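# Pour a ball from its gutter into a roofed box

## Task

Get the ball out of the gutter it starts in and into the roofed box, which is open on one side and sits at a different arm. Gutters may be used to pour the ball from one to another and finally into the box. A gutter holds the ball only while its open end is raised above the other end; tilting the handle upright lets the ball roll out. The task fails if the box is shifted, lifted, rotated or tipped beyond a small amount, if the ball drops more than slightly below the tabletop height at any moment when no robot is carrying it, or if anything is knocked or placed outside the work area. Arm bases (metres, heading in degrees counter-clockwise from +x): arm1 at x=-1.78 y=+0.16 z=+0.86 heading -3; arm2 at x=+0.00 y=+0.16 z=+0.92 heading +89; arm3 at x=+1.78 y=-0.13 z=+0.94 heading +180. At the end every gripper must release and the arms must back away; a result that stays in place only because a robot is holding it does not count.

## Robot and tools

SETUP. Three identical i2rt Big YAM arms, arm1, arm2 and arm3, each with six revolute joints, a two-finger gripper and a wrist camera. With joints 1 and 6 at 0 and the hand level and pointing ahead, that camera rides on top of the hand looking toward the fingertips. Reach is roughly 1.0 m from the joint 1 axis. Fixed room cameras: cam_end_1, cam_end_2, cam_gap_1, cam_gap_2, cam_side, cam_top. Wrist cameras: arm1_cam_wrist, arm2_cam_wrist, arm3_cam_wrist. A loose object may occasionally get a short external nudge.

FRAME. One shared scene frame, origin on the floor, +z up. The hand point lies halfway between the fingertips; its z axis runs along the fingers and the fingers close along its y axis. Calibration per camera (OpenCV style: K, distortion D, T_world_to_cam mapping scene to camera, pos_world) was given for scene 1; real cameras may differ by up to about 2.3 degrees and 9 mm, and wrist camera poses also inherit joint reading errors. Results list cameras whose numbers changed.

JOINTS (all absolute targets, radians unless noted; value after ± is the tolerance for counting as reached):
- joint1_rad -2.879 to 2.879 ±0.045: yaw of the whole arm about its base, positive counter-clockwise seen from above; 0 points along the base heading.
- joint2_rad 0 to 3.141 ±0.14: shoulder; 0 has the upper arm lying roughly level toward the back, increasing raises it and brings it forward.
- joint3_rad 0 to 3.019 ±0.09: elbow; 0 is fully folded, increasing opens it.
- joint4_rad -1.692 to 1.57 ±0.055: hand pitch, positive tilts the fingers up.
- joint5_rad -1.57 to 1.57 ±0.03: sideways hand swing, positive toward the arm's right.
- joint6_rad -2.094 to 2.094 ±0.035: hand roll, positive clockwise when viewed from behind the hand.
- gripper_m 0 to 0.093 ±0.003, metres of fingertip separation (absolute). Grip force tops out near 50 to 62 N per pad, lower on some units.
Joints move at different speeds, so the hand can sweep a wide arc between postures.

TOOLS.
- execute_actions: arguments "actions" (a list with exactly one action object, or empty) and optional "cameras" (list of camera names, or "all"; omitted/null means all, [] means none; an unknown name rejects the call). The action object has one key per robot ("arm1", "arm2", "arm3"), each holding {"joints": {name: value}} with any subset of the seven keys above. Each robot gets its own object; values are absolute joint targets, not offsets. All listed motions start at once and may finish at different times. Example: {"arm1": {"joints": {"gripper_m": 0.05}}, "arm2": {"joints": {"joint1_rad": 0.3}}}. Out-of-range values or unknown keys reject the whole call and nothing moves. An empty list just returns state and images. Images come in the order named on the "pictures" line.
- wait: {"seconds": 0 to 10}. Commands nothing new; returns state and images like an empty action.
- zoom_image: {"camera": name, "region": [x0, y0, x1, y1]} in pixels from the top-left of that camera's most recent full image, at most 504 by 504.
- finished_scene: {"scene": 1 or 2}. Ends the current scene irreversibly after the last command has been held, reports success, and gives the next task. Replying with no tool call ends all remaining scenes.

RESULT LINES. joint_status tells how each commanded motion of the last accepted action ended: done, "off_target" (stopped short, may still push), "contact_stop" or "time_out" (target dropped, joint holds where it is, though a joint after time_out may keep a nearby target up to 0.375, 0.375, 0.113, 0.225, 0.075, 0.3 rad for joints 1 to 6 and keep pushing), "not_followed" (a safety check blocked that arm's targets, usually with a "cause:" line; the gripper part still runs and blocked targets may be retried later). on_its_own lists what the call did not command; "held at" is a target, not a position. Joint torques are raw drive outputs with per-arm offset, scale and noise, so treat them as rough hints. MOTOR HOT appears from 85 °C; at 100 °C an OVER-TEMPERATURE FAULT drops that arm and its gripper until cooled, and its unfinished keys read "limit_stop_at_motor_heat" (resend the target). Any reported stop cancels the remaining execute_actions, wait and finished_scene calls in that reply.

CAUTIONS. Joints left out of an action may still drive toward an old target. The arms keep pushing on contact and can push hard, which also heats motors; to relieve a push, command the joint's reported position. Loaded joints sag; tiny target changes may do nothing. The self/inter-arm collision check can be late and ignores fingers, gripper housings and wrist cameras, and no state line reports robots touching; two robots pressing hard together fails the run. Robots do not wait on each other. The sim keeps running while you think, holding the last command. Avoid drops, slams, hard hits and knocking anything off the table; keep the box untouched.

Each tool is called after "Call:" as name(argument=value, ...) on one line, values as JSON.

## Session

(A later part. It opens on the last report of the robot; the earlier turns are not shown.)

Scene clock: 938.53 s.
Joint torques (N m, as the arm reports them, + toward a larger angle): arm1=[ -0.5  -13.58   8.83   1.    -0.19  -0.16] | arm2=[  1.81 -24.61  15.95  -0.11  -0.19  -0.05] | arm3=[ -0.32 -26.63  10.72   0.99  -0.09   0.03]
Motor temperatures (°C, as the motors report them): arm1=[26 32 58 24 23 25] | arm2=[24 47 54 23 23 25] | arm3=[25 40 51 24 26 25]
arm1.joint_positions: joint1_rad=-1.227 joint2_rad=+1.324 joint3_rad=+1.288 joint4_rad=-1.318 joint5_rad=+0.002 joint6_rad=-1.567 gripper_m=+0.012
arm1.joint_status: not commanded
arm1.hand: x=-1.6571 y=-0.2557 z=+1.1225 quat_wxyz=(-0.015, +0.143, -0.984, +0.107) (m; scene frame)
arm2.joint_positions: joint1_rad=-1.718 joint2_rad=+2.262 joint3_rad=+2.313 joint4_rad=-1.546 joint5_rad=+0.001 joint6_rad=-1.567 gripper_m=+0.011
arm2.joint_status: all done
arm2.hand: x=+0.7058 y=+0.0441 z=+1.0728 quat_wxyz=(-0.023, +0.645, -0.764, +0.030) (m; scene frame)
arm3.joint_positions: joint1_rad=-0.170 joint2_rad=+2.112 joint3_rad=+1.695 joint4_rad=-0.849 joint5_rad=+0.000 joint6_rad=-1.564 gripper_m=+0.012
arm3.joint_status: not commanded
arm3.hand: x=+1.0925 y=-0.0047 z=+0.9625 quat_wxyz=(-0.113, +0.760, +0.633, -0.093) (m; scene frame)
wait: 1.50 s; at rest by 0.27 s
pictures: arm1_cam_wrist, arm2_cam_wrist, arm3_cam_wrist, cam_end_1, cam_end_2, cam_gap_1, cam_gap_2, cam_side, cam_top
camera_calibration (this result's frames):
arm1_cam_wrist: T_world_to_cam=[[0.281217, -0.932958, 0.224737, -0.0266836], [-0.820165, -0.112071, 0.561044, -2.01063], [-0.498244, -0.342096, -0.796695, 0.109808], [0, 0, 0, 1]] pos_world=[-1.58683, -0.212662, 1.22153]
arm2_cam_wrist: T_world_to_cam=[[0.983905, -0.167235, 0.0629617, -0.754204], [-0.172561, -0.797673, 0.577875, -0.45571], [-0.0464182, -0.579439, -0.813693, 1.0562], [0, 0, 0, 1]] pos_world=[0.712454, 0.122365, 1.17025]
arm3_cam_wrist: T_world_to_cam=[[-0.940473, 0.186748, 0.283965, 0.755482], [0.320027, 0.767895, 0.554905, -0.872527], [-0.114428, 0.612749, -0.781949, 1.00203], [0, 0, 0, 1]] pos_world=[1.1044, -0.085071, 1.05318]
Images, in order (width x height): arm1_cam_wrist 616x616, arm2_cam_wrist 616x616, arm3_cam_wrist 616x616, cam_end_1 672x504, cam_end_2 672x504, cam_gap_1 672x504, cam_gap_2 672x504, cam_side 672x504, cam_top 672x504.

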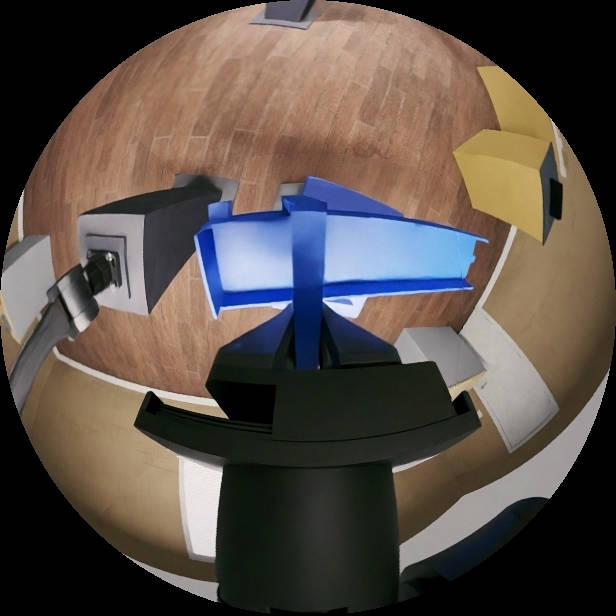

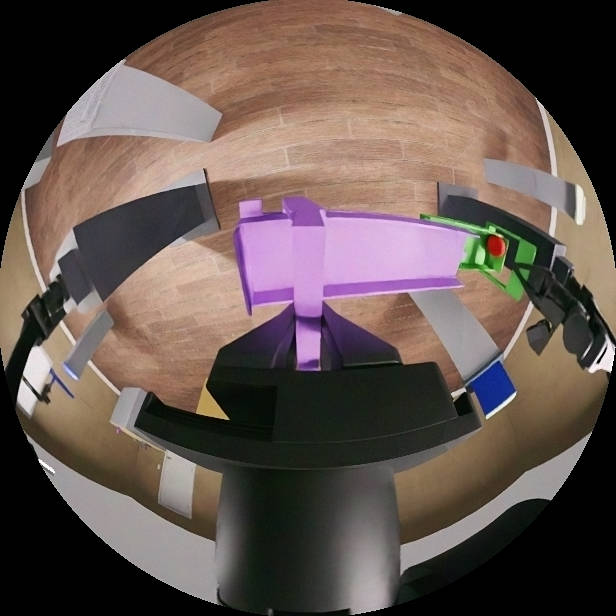

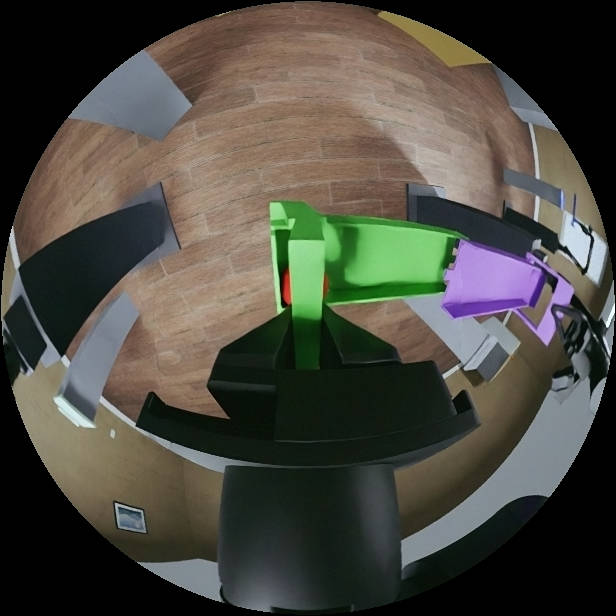

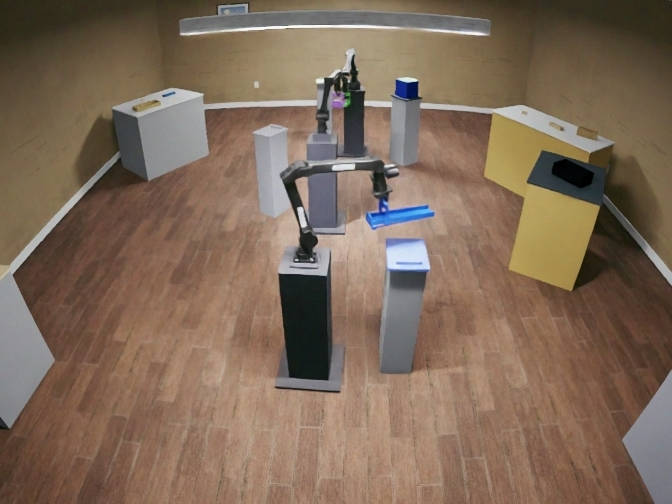

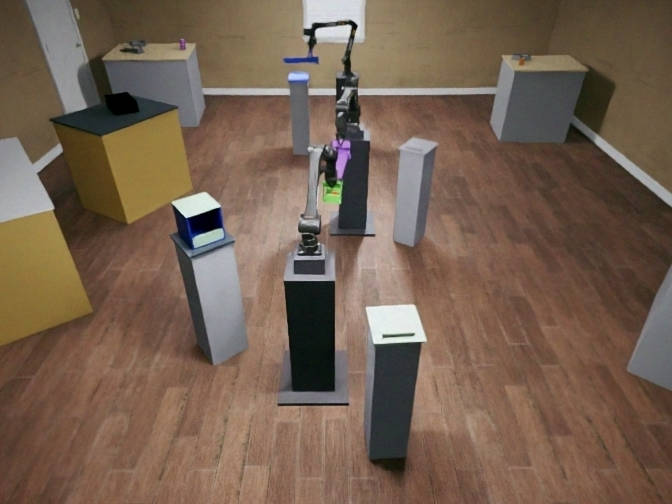

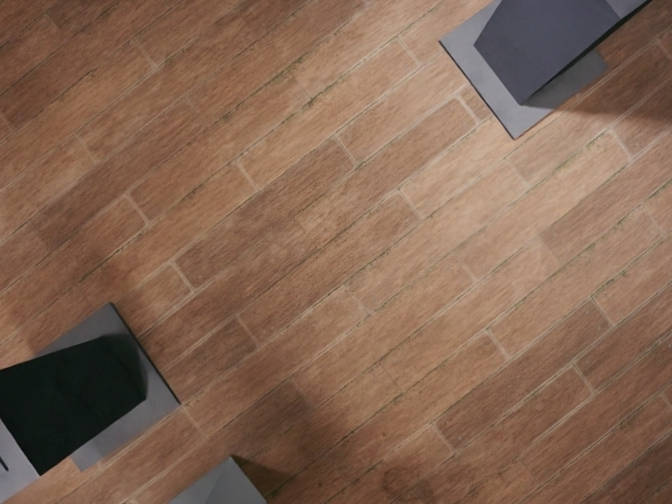

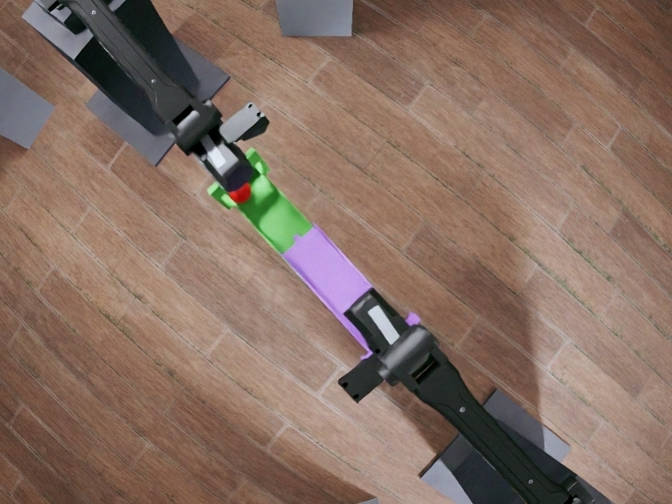

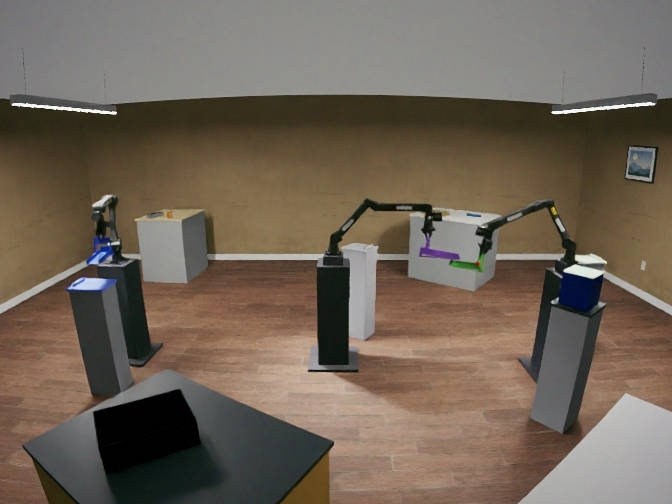

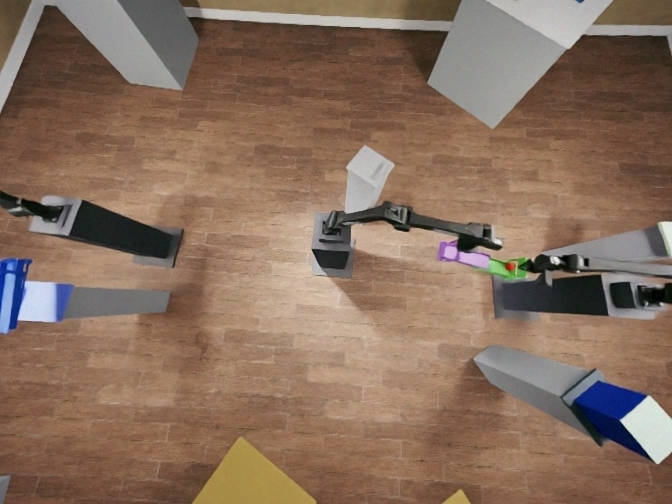

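Call:
execute_actions(actions=[{"arm1":{"joints":{"joint5_rad":0.199,"joint6_rad":0.235,"joint4_rad":-1.277,"joint3_rad":1.45,"joint2_rad":1.45}},"arm2":{"joints":{"joint2_rad":1.75}}}], cameras=[])

Call:
execute_actions(actions=[{"arm1":{"joints":{"joint3_rad":1.59,"joint2_rad":1.72}},"arm2":{"joints":{"joint1_rad":-0.246,"joint2_rad":1.6,"joint3_rad":1.57,"joint4_rad":-1.219,"joint5_rad":0.19,"joint6_rad":0.336}},"arm3":{"joints":{"joint2_rad":1.9,"joint4_rad":-0.9}}}], cameras=["cam_side","cam_end_1","cam_end_2","arm3_cam_wrist"])

Scene clock: 955.13 s.
Joint torques (N m, as the arm reports them, + toward a larger angle): arm1=[ -0.51 -15.38  13.08   0.91   0.36  -0.04] | arm2=[  1.84 -17.76  11.87   0.98  -0.18  -0.01] | arm3=[ -1.45 -26.06  10.57   1.02  -0.08   0.  ]
Motor temperatures (°C, as the motors report them): arm1=[26 32 60 24 23 25] | arm2=[24 47 54 23 23 25] | arm3=[25 41 51 24 26 25]
arm1.joint_positions: joint1_rad=-1.227 joint2_rad=+1.465 joint3_rad=+1.379 joint4_rad=-1.290 joint5_rad=+0.195 joint6_rad=+0.226 gripper_m=+0.011
arm1.joint_status: all done
arm1.hand: x=-1.6752 y=-0.3102 z=+1.1051 quat_wxyz=(-0.035, -0.684, -0.717, +0.132) (m; scene frame)
arm2.joint_positions: joint1_rad=-1.718 joint2_rad=+1.775 joint3_rad=+2.349 joint4_rad=-1.551 joint5_rad=+0.001 joint6_rad=-1.567 gripper_m=+0.011
arm2.joint_status: all done
arm2.hand: x=+0.6156 y=+0.0601 z=+1.4104 quat_wxyz=(-0.188, +0.617, -0.731, +0.224) (m; scene frame)
arm3.joint_positions: joint1_rad=-0.170 joint2_rad=+2.112 joint3_rad=+1.695 joint4_rad=-0.849 joint5_rad=+0.000 joint6_rad=-1.564 gripper_m=+0.012
arm3.joint_status: not commanded
arm3.hand: x=+1.0925 y=-0.0047 z=+0.9625 quat_wxyz=(-0.113, +0.760, +0.633, -0.093) (m; scene frame)
pictures: none
No camera images: the call's "cameras" was empty. Leave "cameras" out to get every camera's image.

Scene clock: 957.47 s.
Joint torques (N m, as the arm reports them, + toward a larger angle): arm1=[ -0.36 -21.46  10.83   0.46   0.35  -0.05] | arm2=[  1.16 -16.53  13.     1.39   0.23   0.02] | arm3=[ -0.98 -22.    11.57   0.98  -0.06   0.02]
Motor temperatures (°C, as the motors report them): arm1=[26 33 60 24 23 25] | arm2=[24 46 53 23 23 25] | arm3=[25 41 51 24 26 25]
arm1.joint_positions: joint1_rad=-1.227 joint2_rad=+1.748 joint3_rad=+1.546 joint4_rad=-1.284 joint5_rad=+0.195 joint6_rad=+0.227 gripper_m=+0.011
arm1.joint_status: all done
arm1.hand: x=-1.6541 y=-0.3806 z=+1.0349 quat_wxyz=(+0.012, -0.683, -0.722, +0.106) (m; scene frame)
arm2.joint_positions: joint1_rad=-0.238 joint2_rad=+1.620 joint3_rad=+1.549 joint4_rad=-1.232 joint5_rad=+0.185 joint6_rad=+0.329 gripper_m=+0.011
arm2.joint_status: all done
arm2.hand: x=+0.1715 y=+0.6899 z=+1.1623 quat_wxyz=(-0.156, +0.456, -0.875, -0.034) (m; scene frame)
arm3.joint_positions: joint1_rad=-0.170 joint2_rad=+1.904 joint3_rad=+1.697 joint4_rad=-0.901 joint5_rad=+0.000 joint6_rad=-1.564 gripper_m=+0.012
arm3.joint_status: all done
arm3.hand: x=+1.0953 y=-0.0057 z=+1.0990 quat_wxyz=(-0.172, +0.749, +0.624, -0.143) (m; scene frame)
pictures: arm3_cam_wrist, cam_end_1, cam_end_2, cam_side
camera_calibration (this result's frames):
arm3_cam_wrist: T_world_to_cam=[[-0.884869, 0.17627, 0.431202, 0.496768], [0.403267, 0.753231, 0.519633, -1.00086], [-0.233199, 0.633697, -0.737595, 1.19119], [0, 0, 0, 1]] pos_world=[1.12097, -0.0885427, 1.18449]
Images, in order (width x height): arm3_cam_wrist 616x616, cam_end_1 672x504, cam_end_2 672x504, cam_side 672x504.

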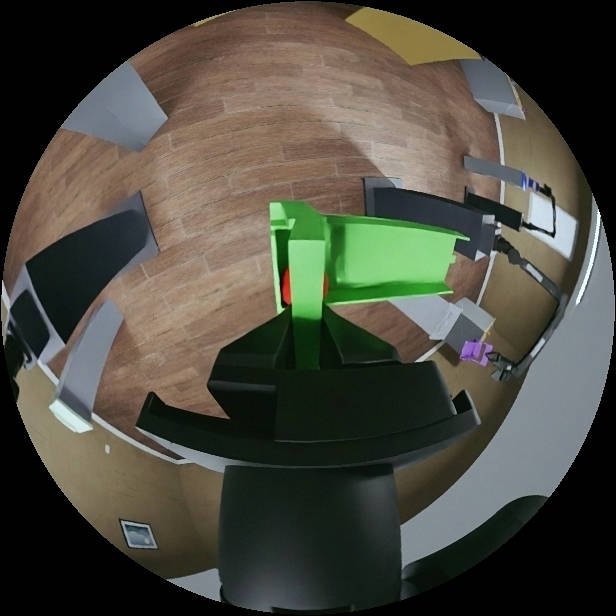

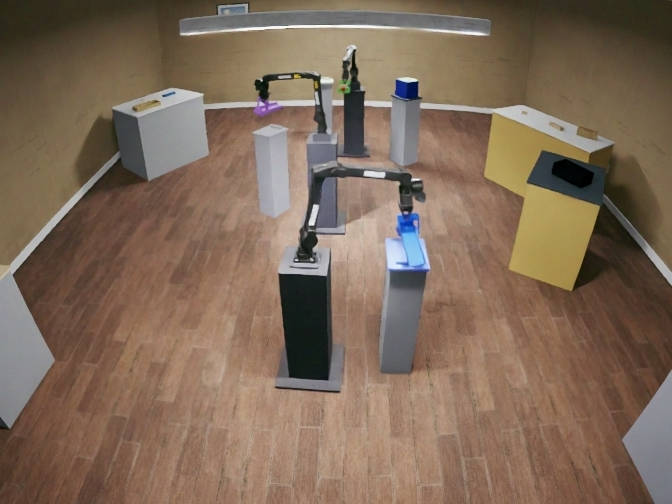

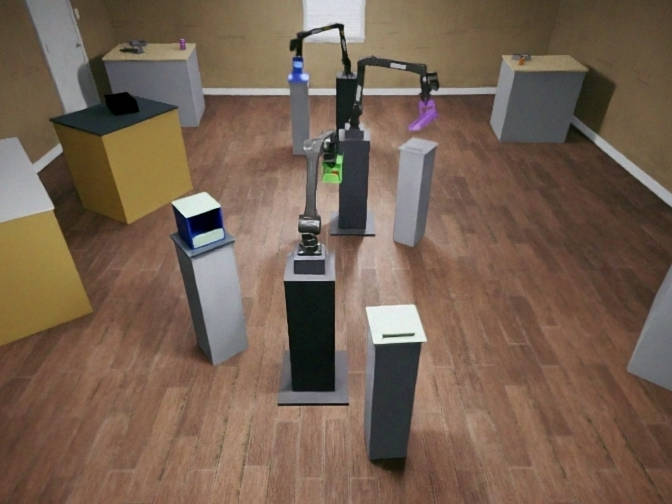

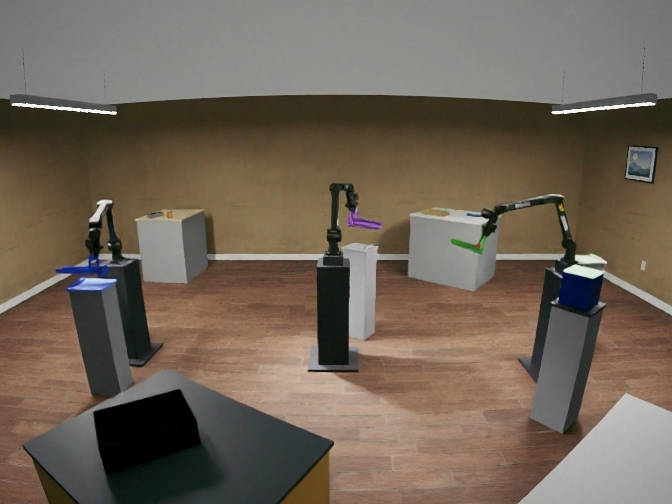

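Call:
execute_actions(actions=[{"arm1":{"joints":{"joint2_rad":1.85}},"arm2":{"joints":{"joint2_rad":1.84}},"arm3":{"joints":{"joint2_rad":1.6,"joint4_rad":-1.1}}}], cameras=["cam_side","cam_end_1","cam_end_2","arm3_cam_wrist"])

Call:
zoom_image(camera="cam_end_2", region=[150, 170, 260, 270])

Scene clock: 974.07 s.
Joint torques (N m, as the arm reports them, + toward a larger angle): arm1=[ -0.55 -22.04  10.39   0.31   0.18  -0.05] | arm2=[  1.16 -19.63  12.1    0.92   0.19   0.05] | arm3=[ -0.23 -18.86  11.23   1.01   0.     0.06]
Motor temperatures (°C, as the motors report them): arm1=[26 34 63 24 23 25] | arm2=[24 44 51 23 23 25] | arm3=[25 40 52 24 26 25]
arm1.joint_positions: joint1_rad=-1.226 joint2_rad=+1.870 joint3_rad=+1.546 joint4_rad=-1.284 joint5_rad=+0.199 joint6_rad=+0.228 gripper_m=+0.011
arm1.joint_status: all done
arm1.hand: x=-1.6538 y=-0.3818 z=+0.9706 quat_wxyz=(+0.065, -0.679, -0.727, +0.077) (m; scene frame)
arm2.joint_positions: joint1_rad=-0.238 joint2_rad=+1.865 joint3_rad=+1.547 joint4_rad=-1.231 joint5_rad=+0.186 joint6_rad=+0.330 gripper_m=+0.011
arm2.joint_status: all done
arm2.hand: x=+0.1745 y=+0.7006 z=+1.0297 quat_wxyz=(-0.075, +0.470, -0.878, +0.056) (m; scene frame)
arm3.joint_positions: joint1_rad=-0.170 joint2_rad=+1.618 joint3_rad=+1.705 joint4_rad=-1.100 joint5_rad=+0.000 joint6_rad=-1.564 gripper_m=+0.012
arm3.joint_status: all done
arm3.hand: x=+1.1675 y=-0.0192 z=+1.2626 quat_wxyz=(-0.207, +0.740, +0.616, -0.172) (m; scene frame)
pictures: arm3_cam_wrist, cam_end_1, cam_end_2, cam_side
camera_calibration (this result's frames):
arm3_cam_wrist: T_world_to_cam=[[-0.840858, 0.16811, 0.514487, 0.335796], [0.45015, 0.745001, 0.492278, -1.12519], [-0.300536, 0.645533, -0.702115, 1.37132], [0, 0, 0, 1]] pos_world=[1.20099, -0.103413, 1.34397]
Images, in order (width x height): arm3_cam_wrist 616x616, cam_end_1 672x504, cam_end_2 672x504, cam_side 672x504.

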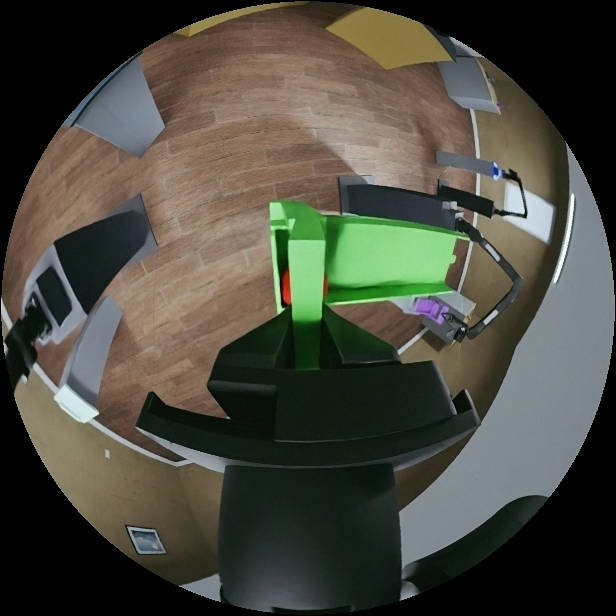

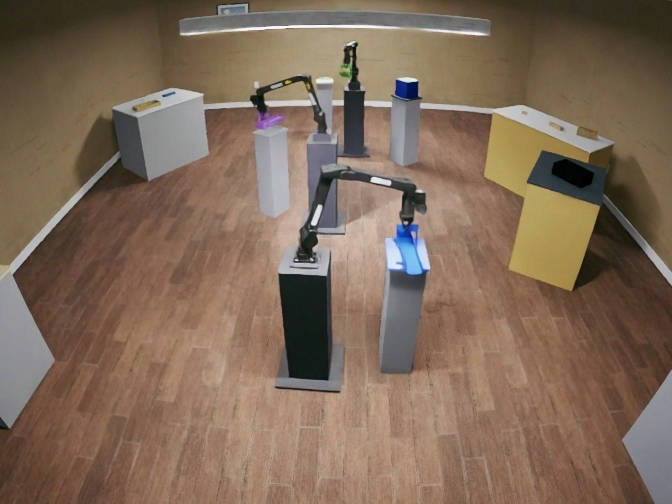

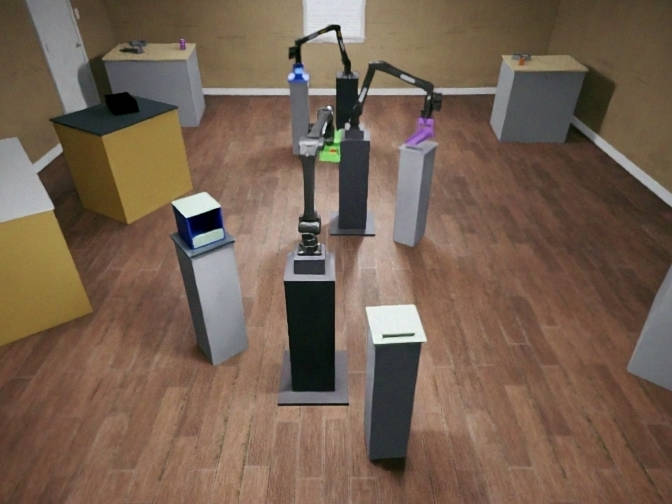

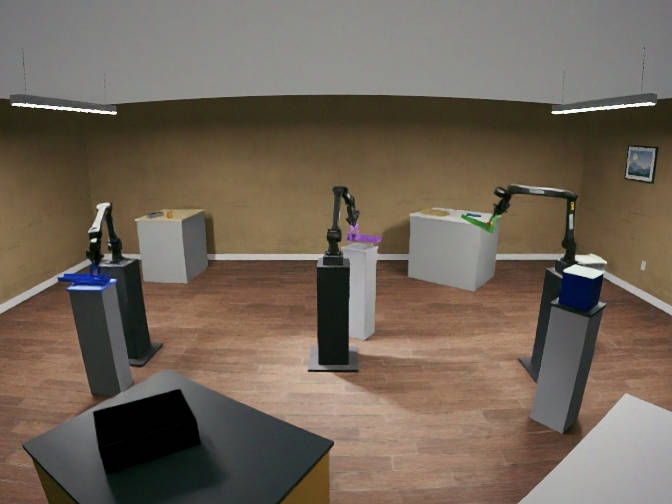

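Region (150, 170, 260, 270) of cam_end_2's 672x504 image, scaled by 4.582, with more detail than that image has; it fills the top 458 rows of this view, and the rest is white.

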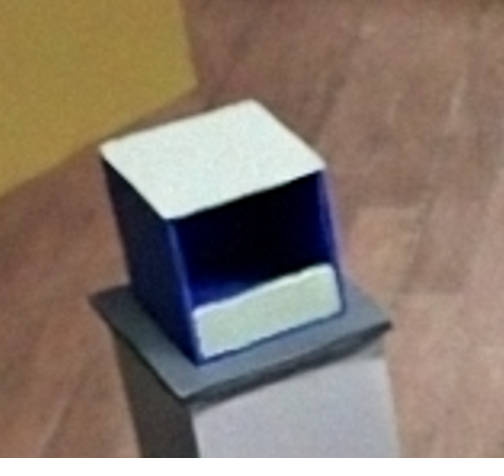

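Call:
zoom_image(camera="cam_side", region=[540, 250, 620, 320])

Call:
execute_actions(actions=[{"arm1":{"joints":{"gripper_m":0.07}},"arm2":{"joints":{"joint2_rad":1.92}},"arm3":{"joints":{"joint1_rad":1.2,"joint2_rad":1.4,"joint4_rad":-1.25}}}], cameras=["cam_top","cam_end_1","cam_end_2","arm3_cam_wrist"])

Region (540, 250, 620, 320) of cam_side's 672x504 image, scaled by 6.300, with more detail than that image has; it fills the top 441 rows of this view, and the rest is white.

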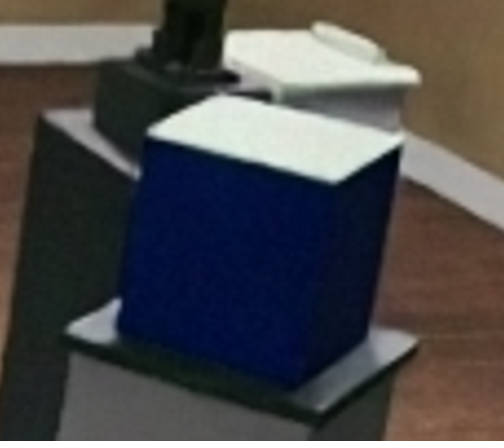

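Scene clock: 1001.93 s.
Joint torques (N m, as the arm reports them, + toward a larger angle): arm1=[ -0.61 -21.93  10.42   0.28   0.2   -0.06] | arm2=[  1.15 -17.88  11.92   0.79   0.19   0.06] | arm3=[ -0.23 -15.97  11.13   1.12   0.01   0.03]
Motor temperatures (°C, as the motors report them): arm1=[26 35 63 24 23 25] | arm2=[24 44 50 23 23 25] | arm3=[25 38 53 24 26 25]
arm1.joint_positions: joint1_rad=-1.226 joint2_rad=+1.870 joint3_rad=+1.546 joint4_rad=-1.284 joint5_rad=+0.199 joint6_rad=+0.228 gripper_m=+0.070
arm1.joint_status: all done
arm1.hand: x=-1.6537 y=-0.3818 z=+0.9706 quat_wxyz=(+0.065, -0.679, -0.727, +0.077) (m; scene frame)
arm2.joint_positions: joint1_rad=-0.238 joint2_rad=+1.916 joint3_rad=+1.547 joint4_rad=-1.231 joint5_rad=+0.186 joint6_rad=+0.330 gripper_m=+0.011
arm2.joint_status: all done
arm2.hand: x=+0.1740 y=+0.6988 z=+1.0018 quat_wxyz=(-0.057, +0.472, -0.877, +0.074) (m; scene frame)
arm3.joint_positions: joint1_rad=+1.203 joint2_rad=+1.425 joint3_rad=+1.705 joint4_rad=-1.250 joint5_rad=-0.001 joint6_rad=-1.564 gripper_m=+0.012
arm3.joint_status: all done
arm3.hand: x=+1.5773 y=-0.6306 z=+1.3544 quat_wxyz=(-0.048, +0.182, +0.939, -0.289) (m; scene frame)
pictures: arm3_cam_wrist, cam_end_1, cam_end_2, cam_top
camera_calibration (this result's frames):
arm3_cam_wrist: T_world_to_cam=[[-0.327855, -0.764168, 0.55548, -0.716614], [-0.640863, 0.611903, 0.463539, 0.776504], [-0.694122, -0.204013, -0.690343, 2.0227], [0, 0, 0, 1]] pos_world=[1.66669, -0.610102, 1.43448]
Images, in order (width x height): arm3_cam_wrist 616x616, cam_end_1 672x504, cam_end_2 672x504, cam_top 672x504.

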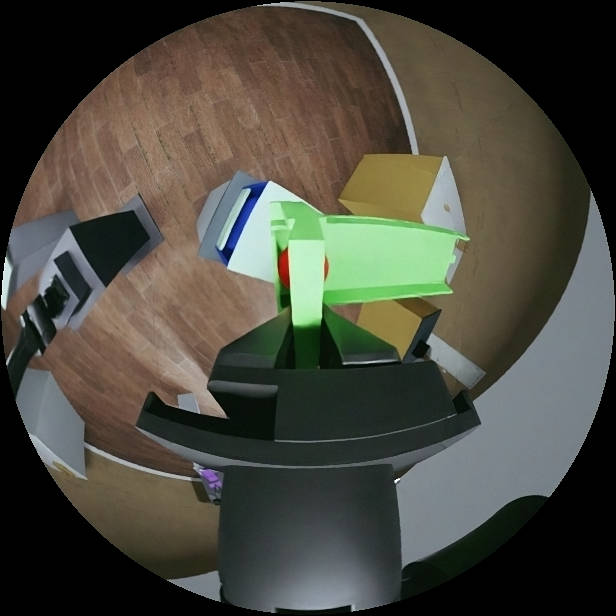

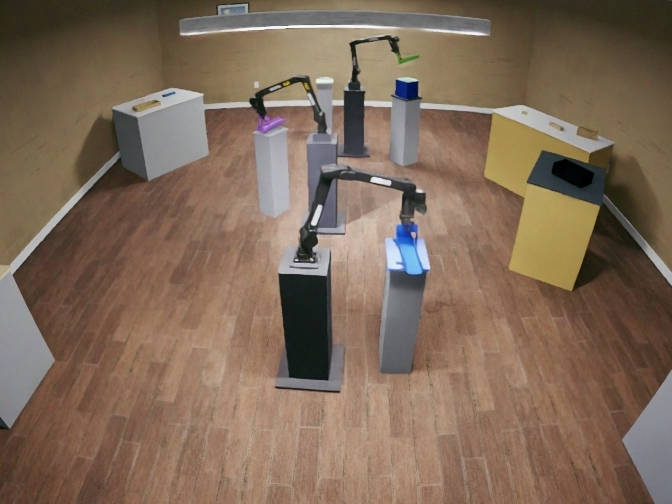

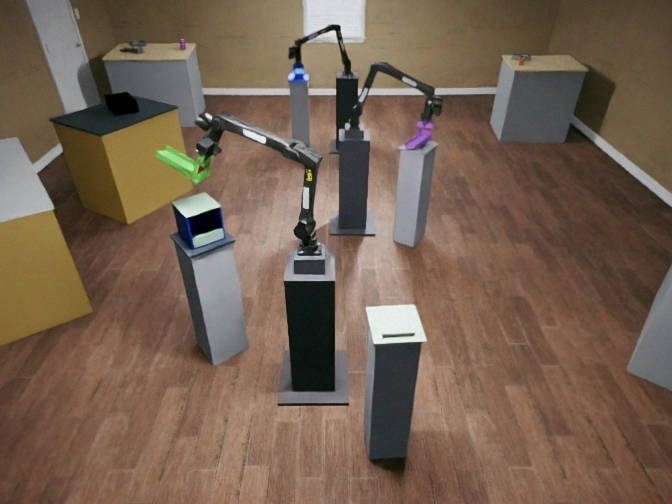

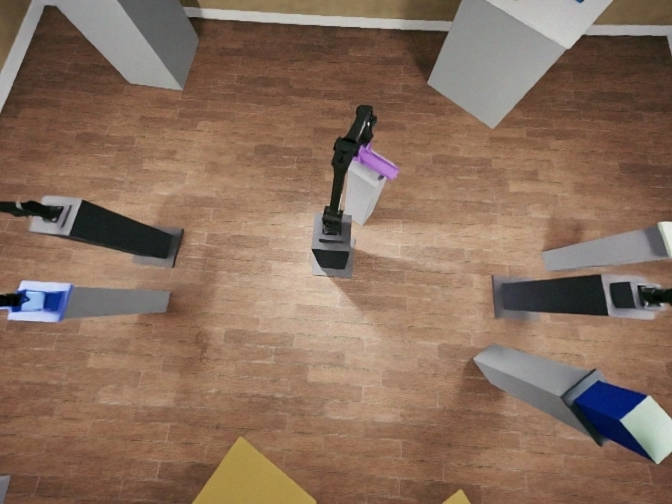

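Call:
zoom_image(camera="arm3_cam_wrist", region=[180, 150, 340, 300])

Call:
zoom_image(camera="cam_end_1", region=[360, 200, 460, 300])

Call:
zoom_image(camera="cam_end_2", region=[380, 90, 480, 180])

Region (180, 150, 340, 300) of arm3_cam_wrist's 616x616 image, scaled by 3.150, with more detail than that image has; it fills the top 472 rows of this view, and the rest is white.

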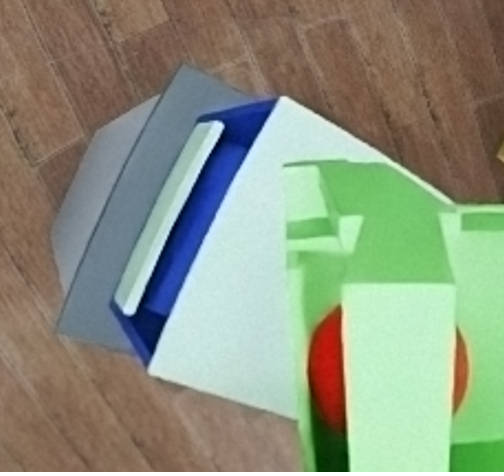

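Region (360, 200, 460, 300) of cam_end_1's 672x504 image, scaled by 5.040, with more detail than that image has.

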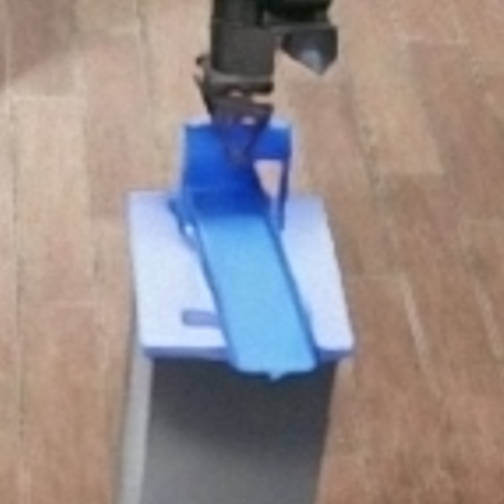

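Region (380, 90, 480, 180) of cam_end_2's 672x504 image, scaled by 5.040, with more detail than that image has; it fills the top 454 rows of this view, and the rest is white.

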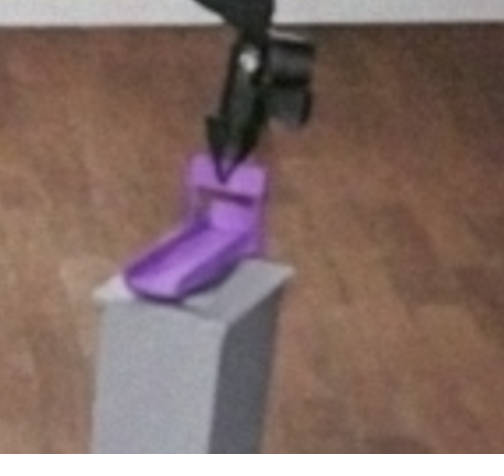

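Call:
zoom_image(camera="cam_end_2", region=[145, 100, 265, 260])

Call:
execute_actions(actions=[{"arm2":{"joints":{"joint2_rad":1.95}},"arm1":{"joints":{"joint2_rad":1.5}}}], cameras=["cam_end_2"])

Region (145, 100, 265, 260) of cam_end_2's 672x504 image, scaled by 3.150, with more detail than that image has; it fills the left 378 columns of this view, and the rest is white.

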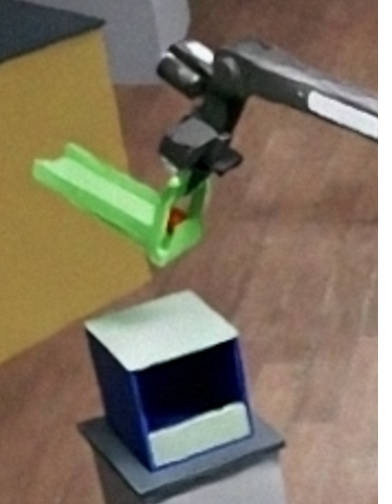

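Scene clock: 1049.00 s.
Joint torques (N m, as the arm reports them, + toward a larger angle): arm1=[ -0.58 -14.19  10.22   0.93   0.19  -0.07] | arm2=[  1.14 -17.47  11.69   0.77   0.19   0.05] | arm3=[ -0.28 -15.61  11.     1.15   0.01   0.04]
Motor temperatures (°C, as the motors report them): arm1=[26 36 63 24 23 25] | arm2=[24 44 49 23 23 25] | arm3=[25 36 54 24 26 25]
arm1.joint_positions: joint1_rad=-1.226 joint2_rad=+1.495 joint3_rad=+1.562 joint4_rad=-1.284 joint5_rad=+0.199 joint6_rad=+0.228 gripper_m=+0.070
arm1.joint_status: all done
arm1.hand: x=-1.6611 y=-0.3573 z=+1.1734 quat_wxyz=(-0.103, -0.682, -0.703, +0.172) (m; scene frame)
arm2.joint_positions: joint1_rad=-0.238 joint2_rad=+1.938 joint3_rad=+1.547 joint4_rad=-1.231 joint5_rad=+0.186 joint6_rad=+0.330 gripper_m=+0.011
arm2.joint_status: all done
arm2.hand: x=+0.1737 y=+0.6977 z=+0.9902 quat_wxyz=(-0.050, +0.473, -0.876, +0.082) (m; scene frame)
arm3.joint_positions: joint1_rad=+1.203 joint2_rad=+1.425 joint3_rad=+1.705 joint4_rad=-1.250 joint5_rad=-0.001 joint6_rad=-1.564 gripper_m=+0.012
arm3.joint_status: not commanded
arm3.hand: x=+1.5773 y=-0.6306 z=+1.3544 quat_wxyz=(-0.048, +0.182, +0.939, -0.289) (m; scene frame)
pictures: cam_end_2
Images, in order (width x height): cam_end_2 672x504.

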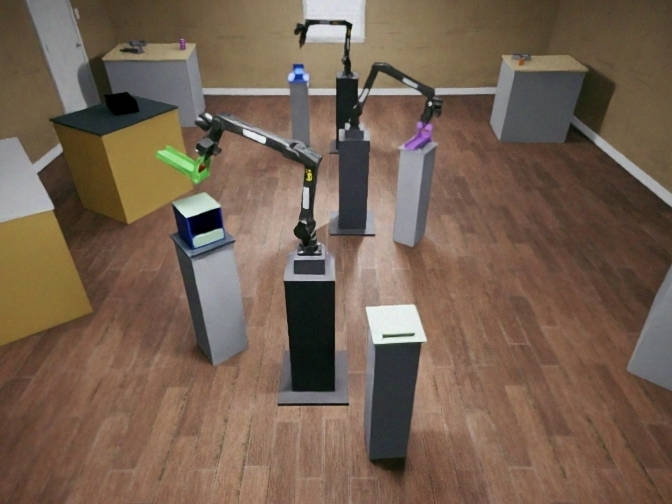

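Call:
execute_actions(actions=[{"arm2":{"joints":{"gripper_m":0.07}},"arm3":{"joints":{"joint1_rad":0.5,"joint2_rad":0.9,"joint3_rad":1.4}}}], cameras=[])

Call:
execute_actions(actions=[{"arm2":{"joints":{"joint2_rad":1.5}},"arm1":{"joints":{"joint2_rad":1.0,"joint3_rad":1.0}},"arm3":{"joints":{"joint3_rad":0.95,"joint4_rad":-1.0}}}], cameras=["arm3_cam_wrist"])

Call:
execute_actions(actions=[{"arm2":{"joints":{"joint2_rad":1.0,"joint3_rad":1.0}},"arm3":{"joints":{"joint3_rad":0.6,"joint4_rad":-0.8}}}], cameras=["cam_end_2","cam_side"])

Scene clock: 1111.73 s.
Joint torques (N m, as the arm reports them, + toward a larger angle): arm1=[ -0.59 -14.13  10.23   0.9    0.18  -0.07] | arm2=[  1.18 -17.44  11.68   0.76   0.14   0.06] | arm3=[-0.19 -4.07  9.27  1.53 -0.09  0.07]
Motor temperatures (°C, as the motors report them): arm1=[26 32 63 24 23 25] | arm2=[24 43 49 23 23 25] | arm3=[25 36 55 24 26 25]
arm1.joint_positions: joint1_rad=-1.226 joint2_rad=+1.495 joint3_rad=+1.562 joint4_rad=-1.284 joint5_rad=+0.199 joint6_rad=+0.228 gripper_m=+0.070
arm1.joint_status: not commanded
arm1.hand: x=-1.6611 y=-0.3573 z=+1.1734 quat_wxyz=(-0.103, -0.682, -0.703, +0.172) (m; scene frame)
arm2.joint_positions: joint1_rad=-0.238 joint2_rad=+1.938 joint3_rad=+1.547 joint4_rad=-1.231 joint5_rad=+0.188 joint6_rad=+0.330 gripper_m=+0.070
arm2.joint_status: all done
arm2.hand: x=+0.1740 y=+0.6976 z=+0.9903 quat_wxyz=(-0.051, +0.473, -0.876, +0.083) (m; scene frame)
arm3.joint_positions: joint1_rad=+0.508 joint2_rad=+0.911 joint3_rad=+1.384 joint4_rad=-1.254 joint5_rad=+0.003 joint6_rad=-1.564 gripper_m=+0.012
arm3.joint_status: all done
arm3.hand: x=+1.4599 y=-0.2995 z=+1.4083 quat_wxyz=(-0.192, +0.475, +0.794, -0.327) (m; scene frame)
pictures: none
No camera images: the call's "cameras" was empty. Leave "cameras" out to get every camera's image.

Scene clock: 1113.27 s.
Joint torques (N m, as the arm reports them, + toward a larger angle): arm1=[-0.59 -4.84  7.87  0.78  0.18 -0.06] | arm2=[  1.16 -12.46  12.38   1.58   0.09   0.04] | arm3=[-0.15 -5.21 10.54  2.04 -0.16  0.04]
Motor temperatures (°C, as the motors report them): arm1=[26 32 62 24 23 25] | arm2=[24 43 49 23 23 25] | arm3=[25 36 54 24 26 25]
arm1.joint_positions: joint1_rad=-1.226 joint2_rad=+0.995 joint3_rad=+1.004 joint4_rad=-1.282 joint5_rad=+0.199 joint6_rad=+0.228 gripper_m=+0.070
arm1.joint_status: all done
arm1.hand: x=-1.7189 y=-0.1656 z=+1.1188 quat_wxyz=(-0.079, -0.684, -0.708, +0.159) (m; scene frame)
arm2.joint_positions: joint1_rad=-0.238 joint2_rad=+1.495 joint3_rad=+1.558 joint4_rad=-1.231 joint5_rad=+0.189 joint6_rad=+0.330 gripper_m=+0.070
arm2.joint_status: all done
arm2.hand: x=+0.1682 y=+0.6743 z=+1.2322 quat_wxyz=(-0.202, +0.445, -0.869, -0.082) (m; scene frame)
arm3.joint_positions: joint1_rad=+0.508 joint2_rad=+0.913 joint3_rad=+0.925 joint4_rad=-1.026 joint5_rad=+0.003 joint6_rad=-1.564 gripper_m=+0.012
arm3.joint_status: all done
arm3.hand: x=+1.4643 y=-0.2982 z=+1.2032 quat_wxyz=(-0.135, +0.494, +0.827, -0.232) (m; scene frame)
pictures: arm3_cam_wrist
camera_calibration (this result's frames):
arm3_cam_wrist: T_world_to_cam=[[-0.762559, -0.393385, 0.513567, 0.381797], [-0.117537, 0.864904, 0.487982, -0.149513], [-0.636151, 0.311752, -0.705778, 1.99524], [0, 0, 0, 1]] pos_world=[1.54285, -0.342514, 1.28508]
Images, in order (width x height): arm3_cam_wrist 616x616.

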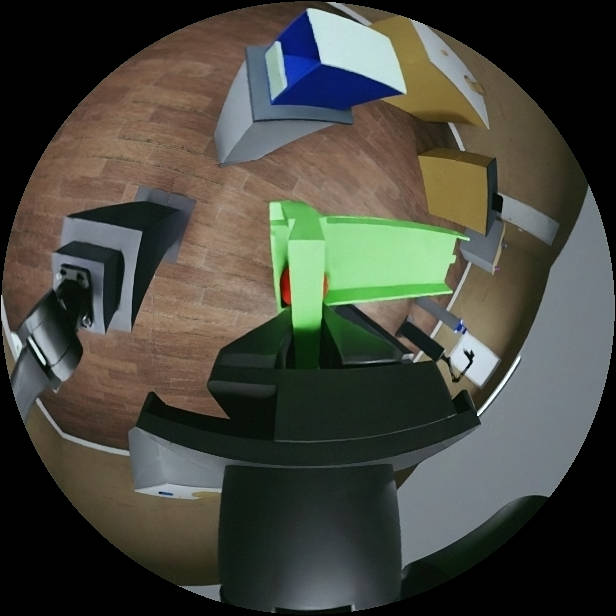

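Scene clock: 1114.57 s.
Joint torques (N m, as the arm reports them, + toward a larger angle): arm1=[-0.56 -4.87  7.84  0.77  0.19 -0.08] | arm2=[ 1.2  -4.02 11.54  1.39  0.09  0.04] | arm3=[-1.19 -5.94  9.89  1.59 -0.14 -0.02]
Motor temperatures (°C, as the motors report them): arm1=[26 32 62 24 23 25] | arm2=[24 43 49 23 23 25] | arm3=[25 35 54 24 26 25]
arm1.joint_positions: joint1_rad=-1.226 joint2_rad=+0.995 joint3_rad=+1.004 joint4_rad=-1.282 joint5_rad=+0.199 joint6_rad=+0.228 gripper_m=+0.070
arm1.joint_status: not commanded
arm1.hand: x=-1.7189 y=-0.1656 z=+1.1188 quat_wxyz=(-0.079, -0.684, -0.708, +0.159) (m; scene frame)
arm2.joint_positions: joint1_rad=-0.238 joint2_rad=+0.991 joint3_rad=+0.996 joint4_rad=-1.228 joint5_rad=+0.189 joint6_rad=+0.330 gripper_m=+0.070
arm2.joint_status: all done
arm2.hand: x=+0.1171 y=+0.4792 z=+1.1771 quat_wxyz=(-0.184, +0.449, -0.872, -0.062) (m; scene frame)
arm3.joint_positions: joint1_rad=+0.508 joint2_rad=+0.913 joint3_rad=+0.574 joint4_rad=-0.823 joint5_rad=+0.003 joint6_rad=-1.564 gripper_m=+0.012
arm3.joint_status: all done
arm3.hand: x=+1.5132 y=-0.2721 z=+1.0558 quat_wxyz=(-0.099, +0.503, +0.842, -0.171) (m; scene frame)
pictures: cam_end_2, cam_side
Images, in order (width x height): cam_end_2 672x504, cam_side 672x504.

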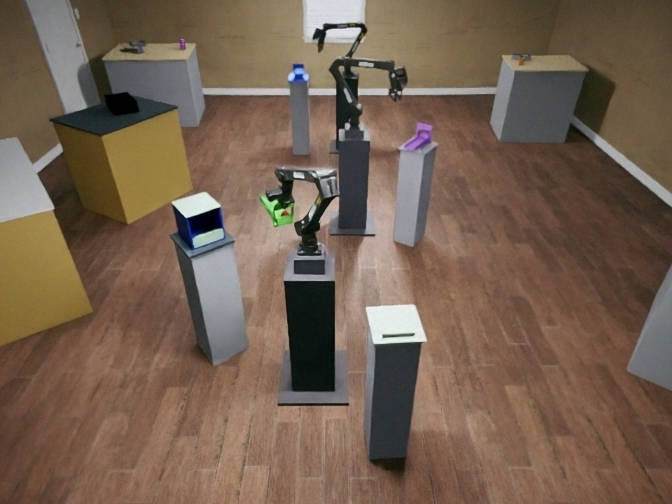

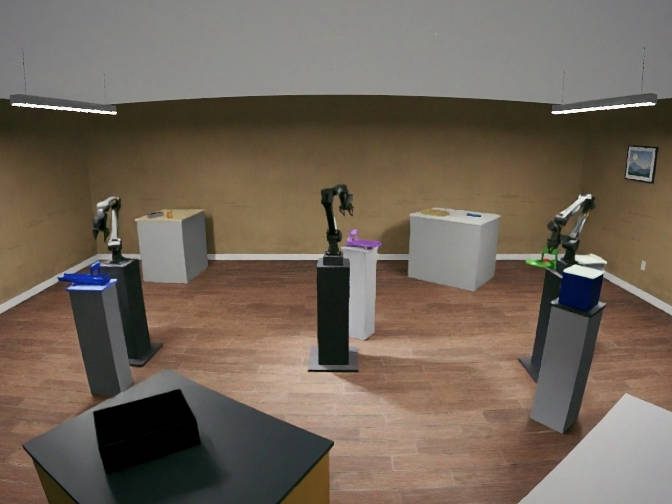

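Call:
execute_actions(actions=[{"arm3":{"joints":{"joint3_rad":0.43,"joint4_rad":-0.74}}}], cameras=[])

Call:
execute_actions(actions=[{"arm3":{"joints":{"joint1_rad":0.95}}}], cameras=["cam_end_2","cam_top","arm3_cam_wrist"])

Call:
zoom_image(camera="cam_end_2", region=[150, 150, 350, 290])

Scene clock: 1123.47 s.
Joint torques (N m, as the arm reports them, + toward a larger angle): arm1=[-0.67 -4.9   7.89  0.79  0.18 -0.06] | arm2=[ 1.18 -4.42 11.49  1.39  0.09  0.04] | arm3=[-0.59 -2.34  8.96  1.21 -0.17 -0.01]
Motor temperatures (°C, as the motors report them): arm1=[26 31 60 24 23 25] | arm2=[24 41 49 23 23 25] | arm3=[25 34 53 24 26 25]
arm1.joint_positions: joint1_rad=-1.226 joint2_rad=+0.995 joint3_rad=+1.004 joint4_rad=-1.282 joint5_rad=+0.199 joint6_rad=+0.228 gripper_m=+0.070
arm1.joint_status: not commanded
arm1.hand: x=-1.7189 y=-0.1656 z=+1.1188 quat_wxyz=(-0.079, -0.684, -0.708, +0.159) (m; scene frame)
arm2.joint_positions: joint1_rad=-0.238 joint2_rad=+0.991 joint3_rad=+0.996 joint4_rad=-1.228 joint5_rad=+0.189 joint6_rad=+0.330 gripper_m=+0.070
arm2.joint_status: not commanded
arm2.hand: x=+0.1171 y=+0.4792 z=+1.1771 quat_wxyz=(-0.184, +0.449, -0.872, -0.062) (m; scene frame)
arm3.joint_positions: joint1_rad=+0.508 joint2_rad=+0.913 joint3_rad=+0.403 joint4_rad=-0.754 joint5_rad=+0.003 joint6_rad=-1.564 gripper_m=+0.012
arm3.joint_status: all done
arm3.hand: x=+1.5582 y=-0.2477 z=+0.9881 quat_wxyz=(-0.074, +0.507, +0.849, -0.127) (m; scene frame)
pictures: none
No camera images: the call's "cameras" was empty. Leave "cameras" out to get every camera's image.

Scene clock: 1124.57 s.
Joint torques (N m, as the arm reports them, + toward a larger angle): arm1=[-0.6  -4.86  7.83  0.78  0.19 -0.07] | arm2=[ 1.24 -4.37 11.49  1.39  0.09  0.04] | arm3=[ 0.46 -2.81  9.49  1.17 -0.1  -0.02]
Motor temperatures (°C, as the motors report them): arm1=[26 31 60 24 23 25] | arm2=[24 41 49 23 23 25] | arm3=[25 34 53 24 26 25]
arm1.joint_positions: joint1_rad=-1.226 joint2_rad=+0.995 joint3_rad=+1.004 joint4_rad=-1.282 joint5_rad=+0.199 joint6_rad=+0.228 gripper_m=+0.070
arm1.joint_status: not commanded
arm1.hand: x=-1.7189 y=-0.1656 z=+1.1188 quat_wxyz=(-0.079, -0.684, -0.708, +0.159) (m; scene frame)
arm2.joint_positions: joint1_rad=-0.238 joint2_rad=+0.991 joint3_rad=+0.996 joint4_rad=-1.228 joint5_rad=+0.189 joint6_rad=+0.330 gripper_m=+0.070
arm2.joint_status: not commanded
arm2.hand: x=+0.1171 y=+0.4792 z=+1.1771 quat_wxyz=(-0.184, +0.449, -0.872, -0.062) (m; scene frame)
arm3.joint_positions: joint1_rad=+0.941 joint2_rad=+0.913 joint3_rad=+0.403 joint4_rad=-0.754 joint5_rad=+0.001 joint6_rad=-1.564 gripper_m=+0.012
arm3.joint_status: all done
arm3.hand: x=+1.6294 y=-0.3297 z=+0.9888 quat_wxyz=(-0.042, +0.313, +0.938, -0.143) (m; scene frame)
pictures: arm3_cam_wrist, cam_end_2, cam_top
camera_calibration (this result's frames):
arm3_cam_wrist: T_world_to_cam=[[-0.586283, -0.756676, 0.289332, 0.420222], [-0.549785, 0.633956, 0.543908, 0.574599], [-0.594986, 0.159813, -0.787687, 1.92261], [0, 0, 0, 1]] pos_world=[1.7062, -0.353557, 1.0803]
Images, in order (width x height): arm3_cam_wrist 616x616, cam_end_2 672x504, cam_top 672x504.

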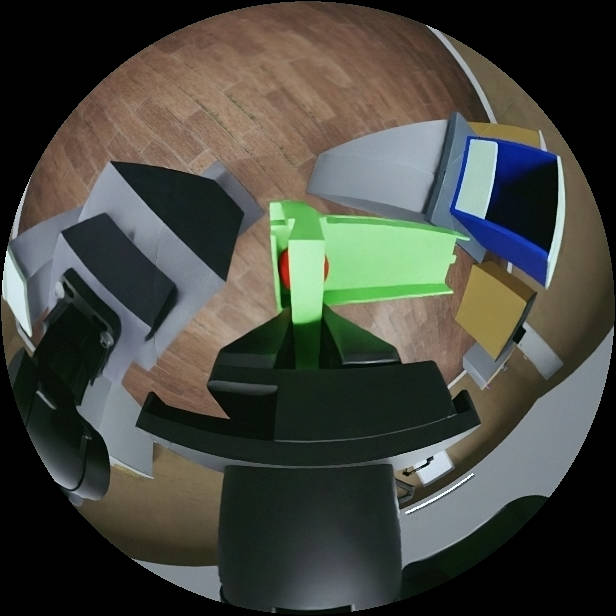

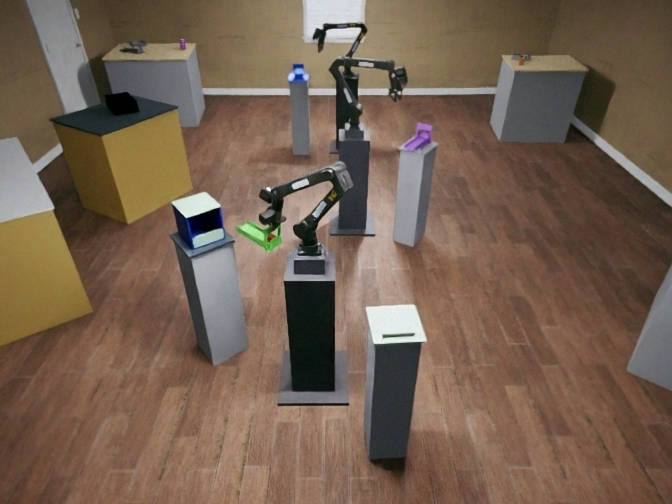

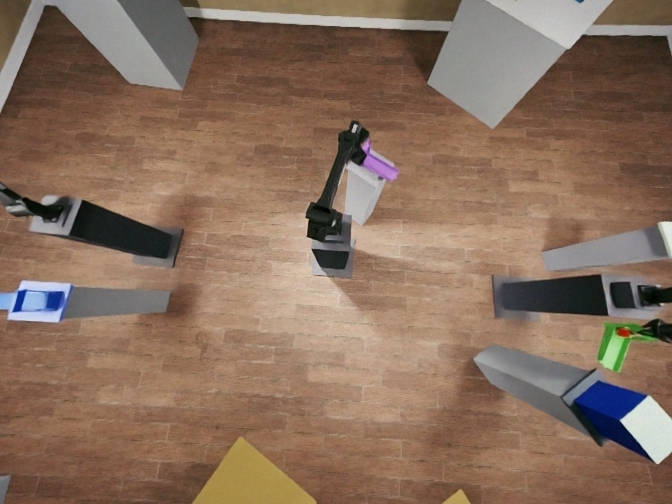

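Region (150, 150, 350, 290) of cam_end_2's 672x504 image, scaled by 2.520, with more detail than that image has; it fills the top 353 rows of this view, and the rest is white.

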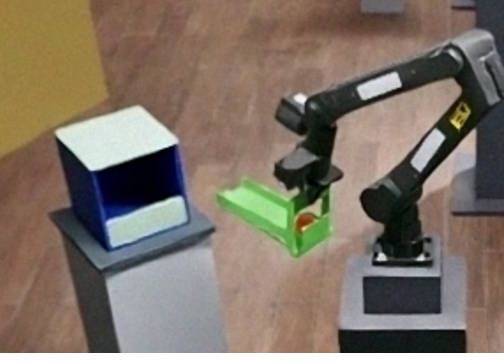

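Call:
zoom_image(camera="arm3_cam_wrist", region=[420, 100, 600, 310])

Region (420, 100, 600, 310) of arm3_cam_wrist's 616x616 image, scaled by 2.400, with more detail than that image has; it fills the left 432 columns of this view, and the rest is white.

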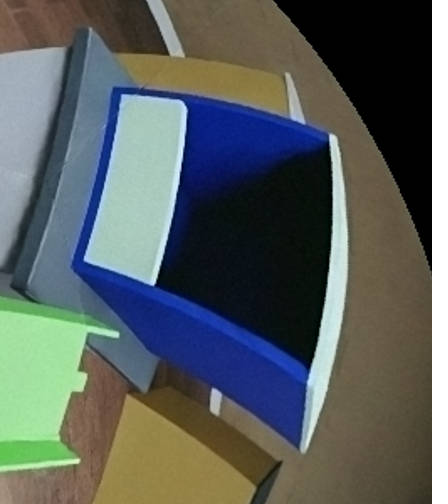

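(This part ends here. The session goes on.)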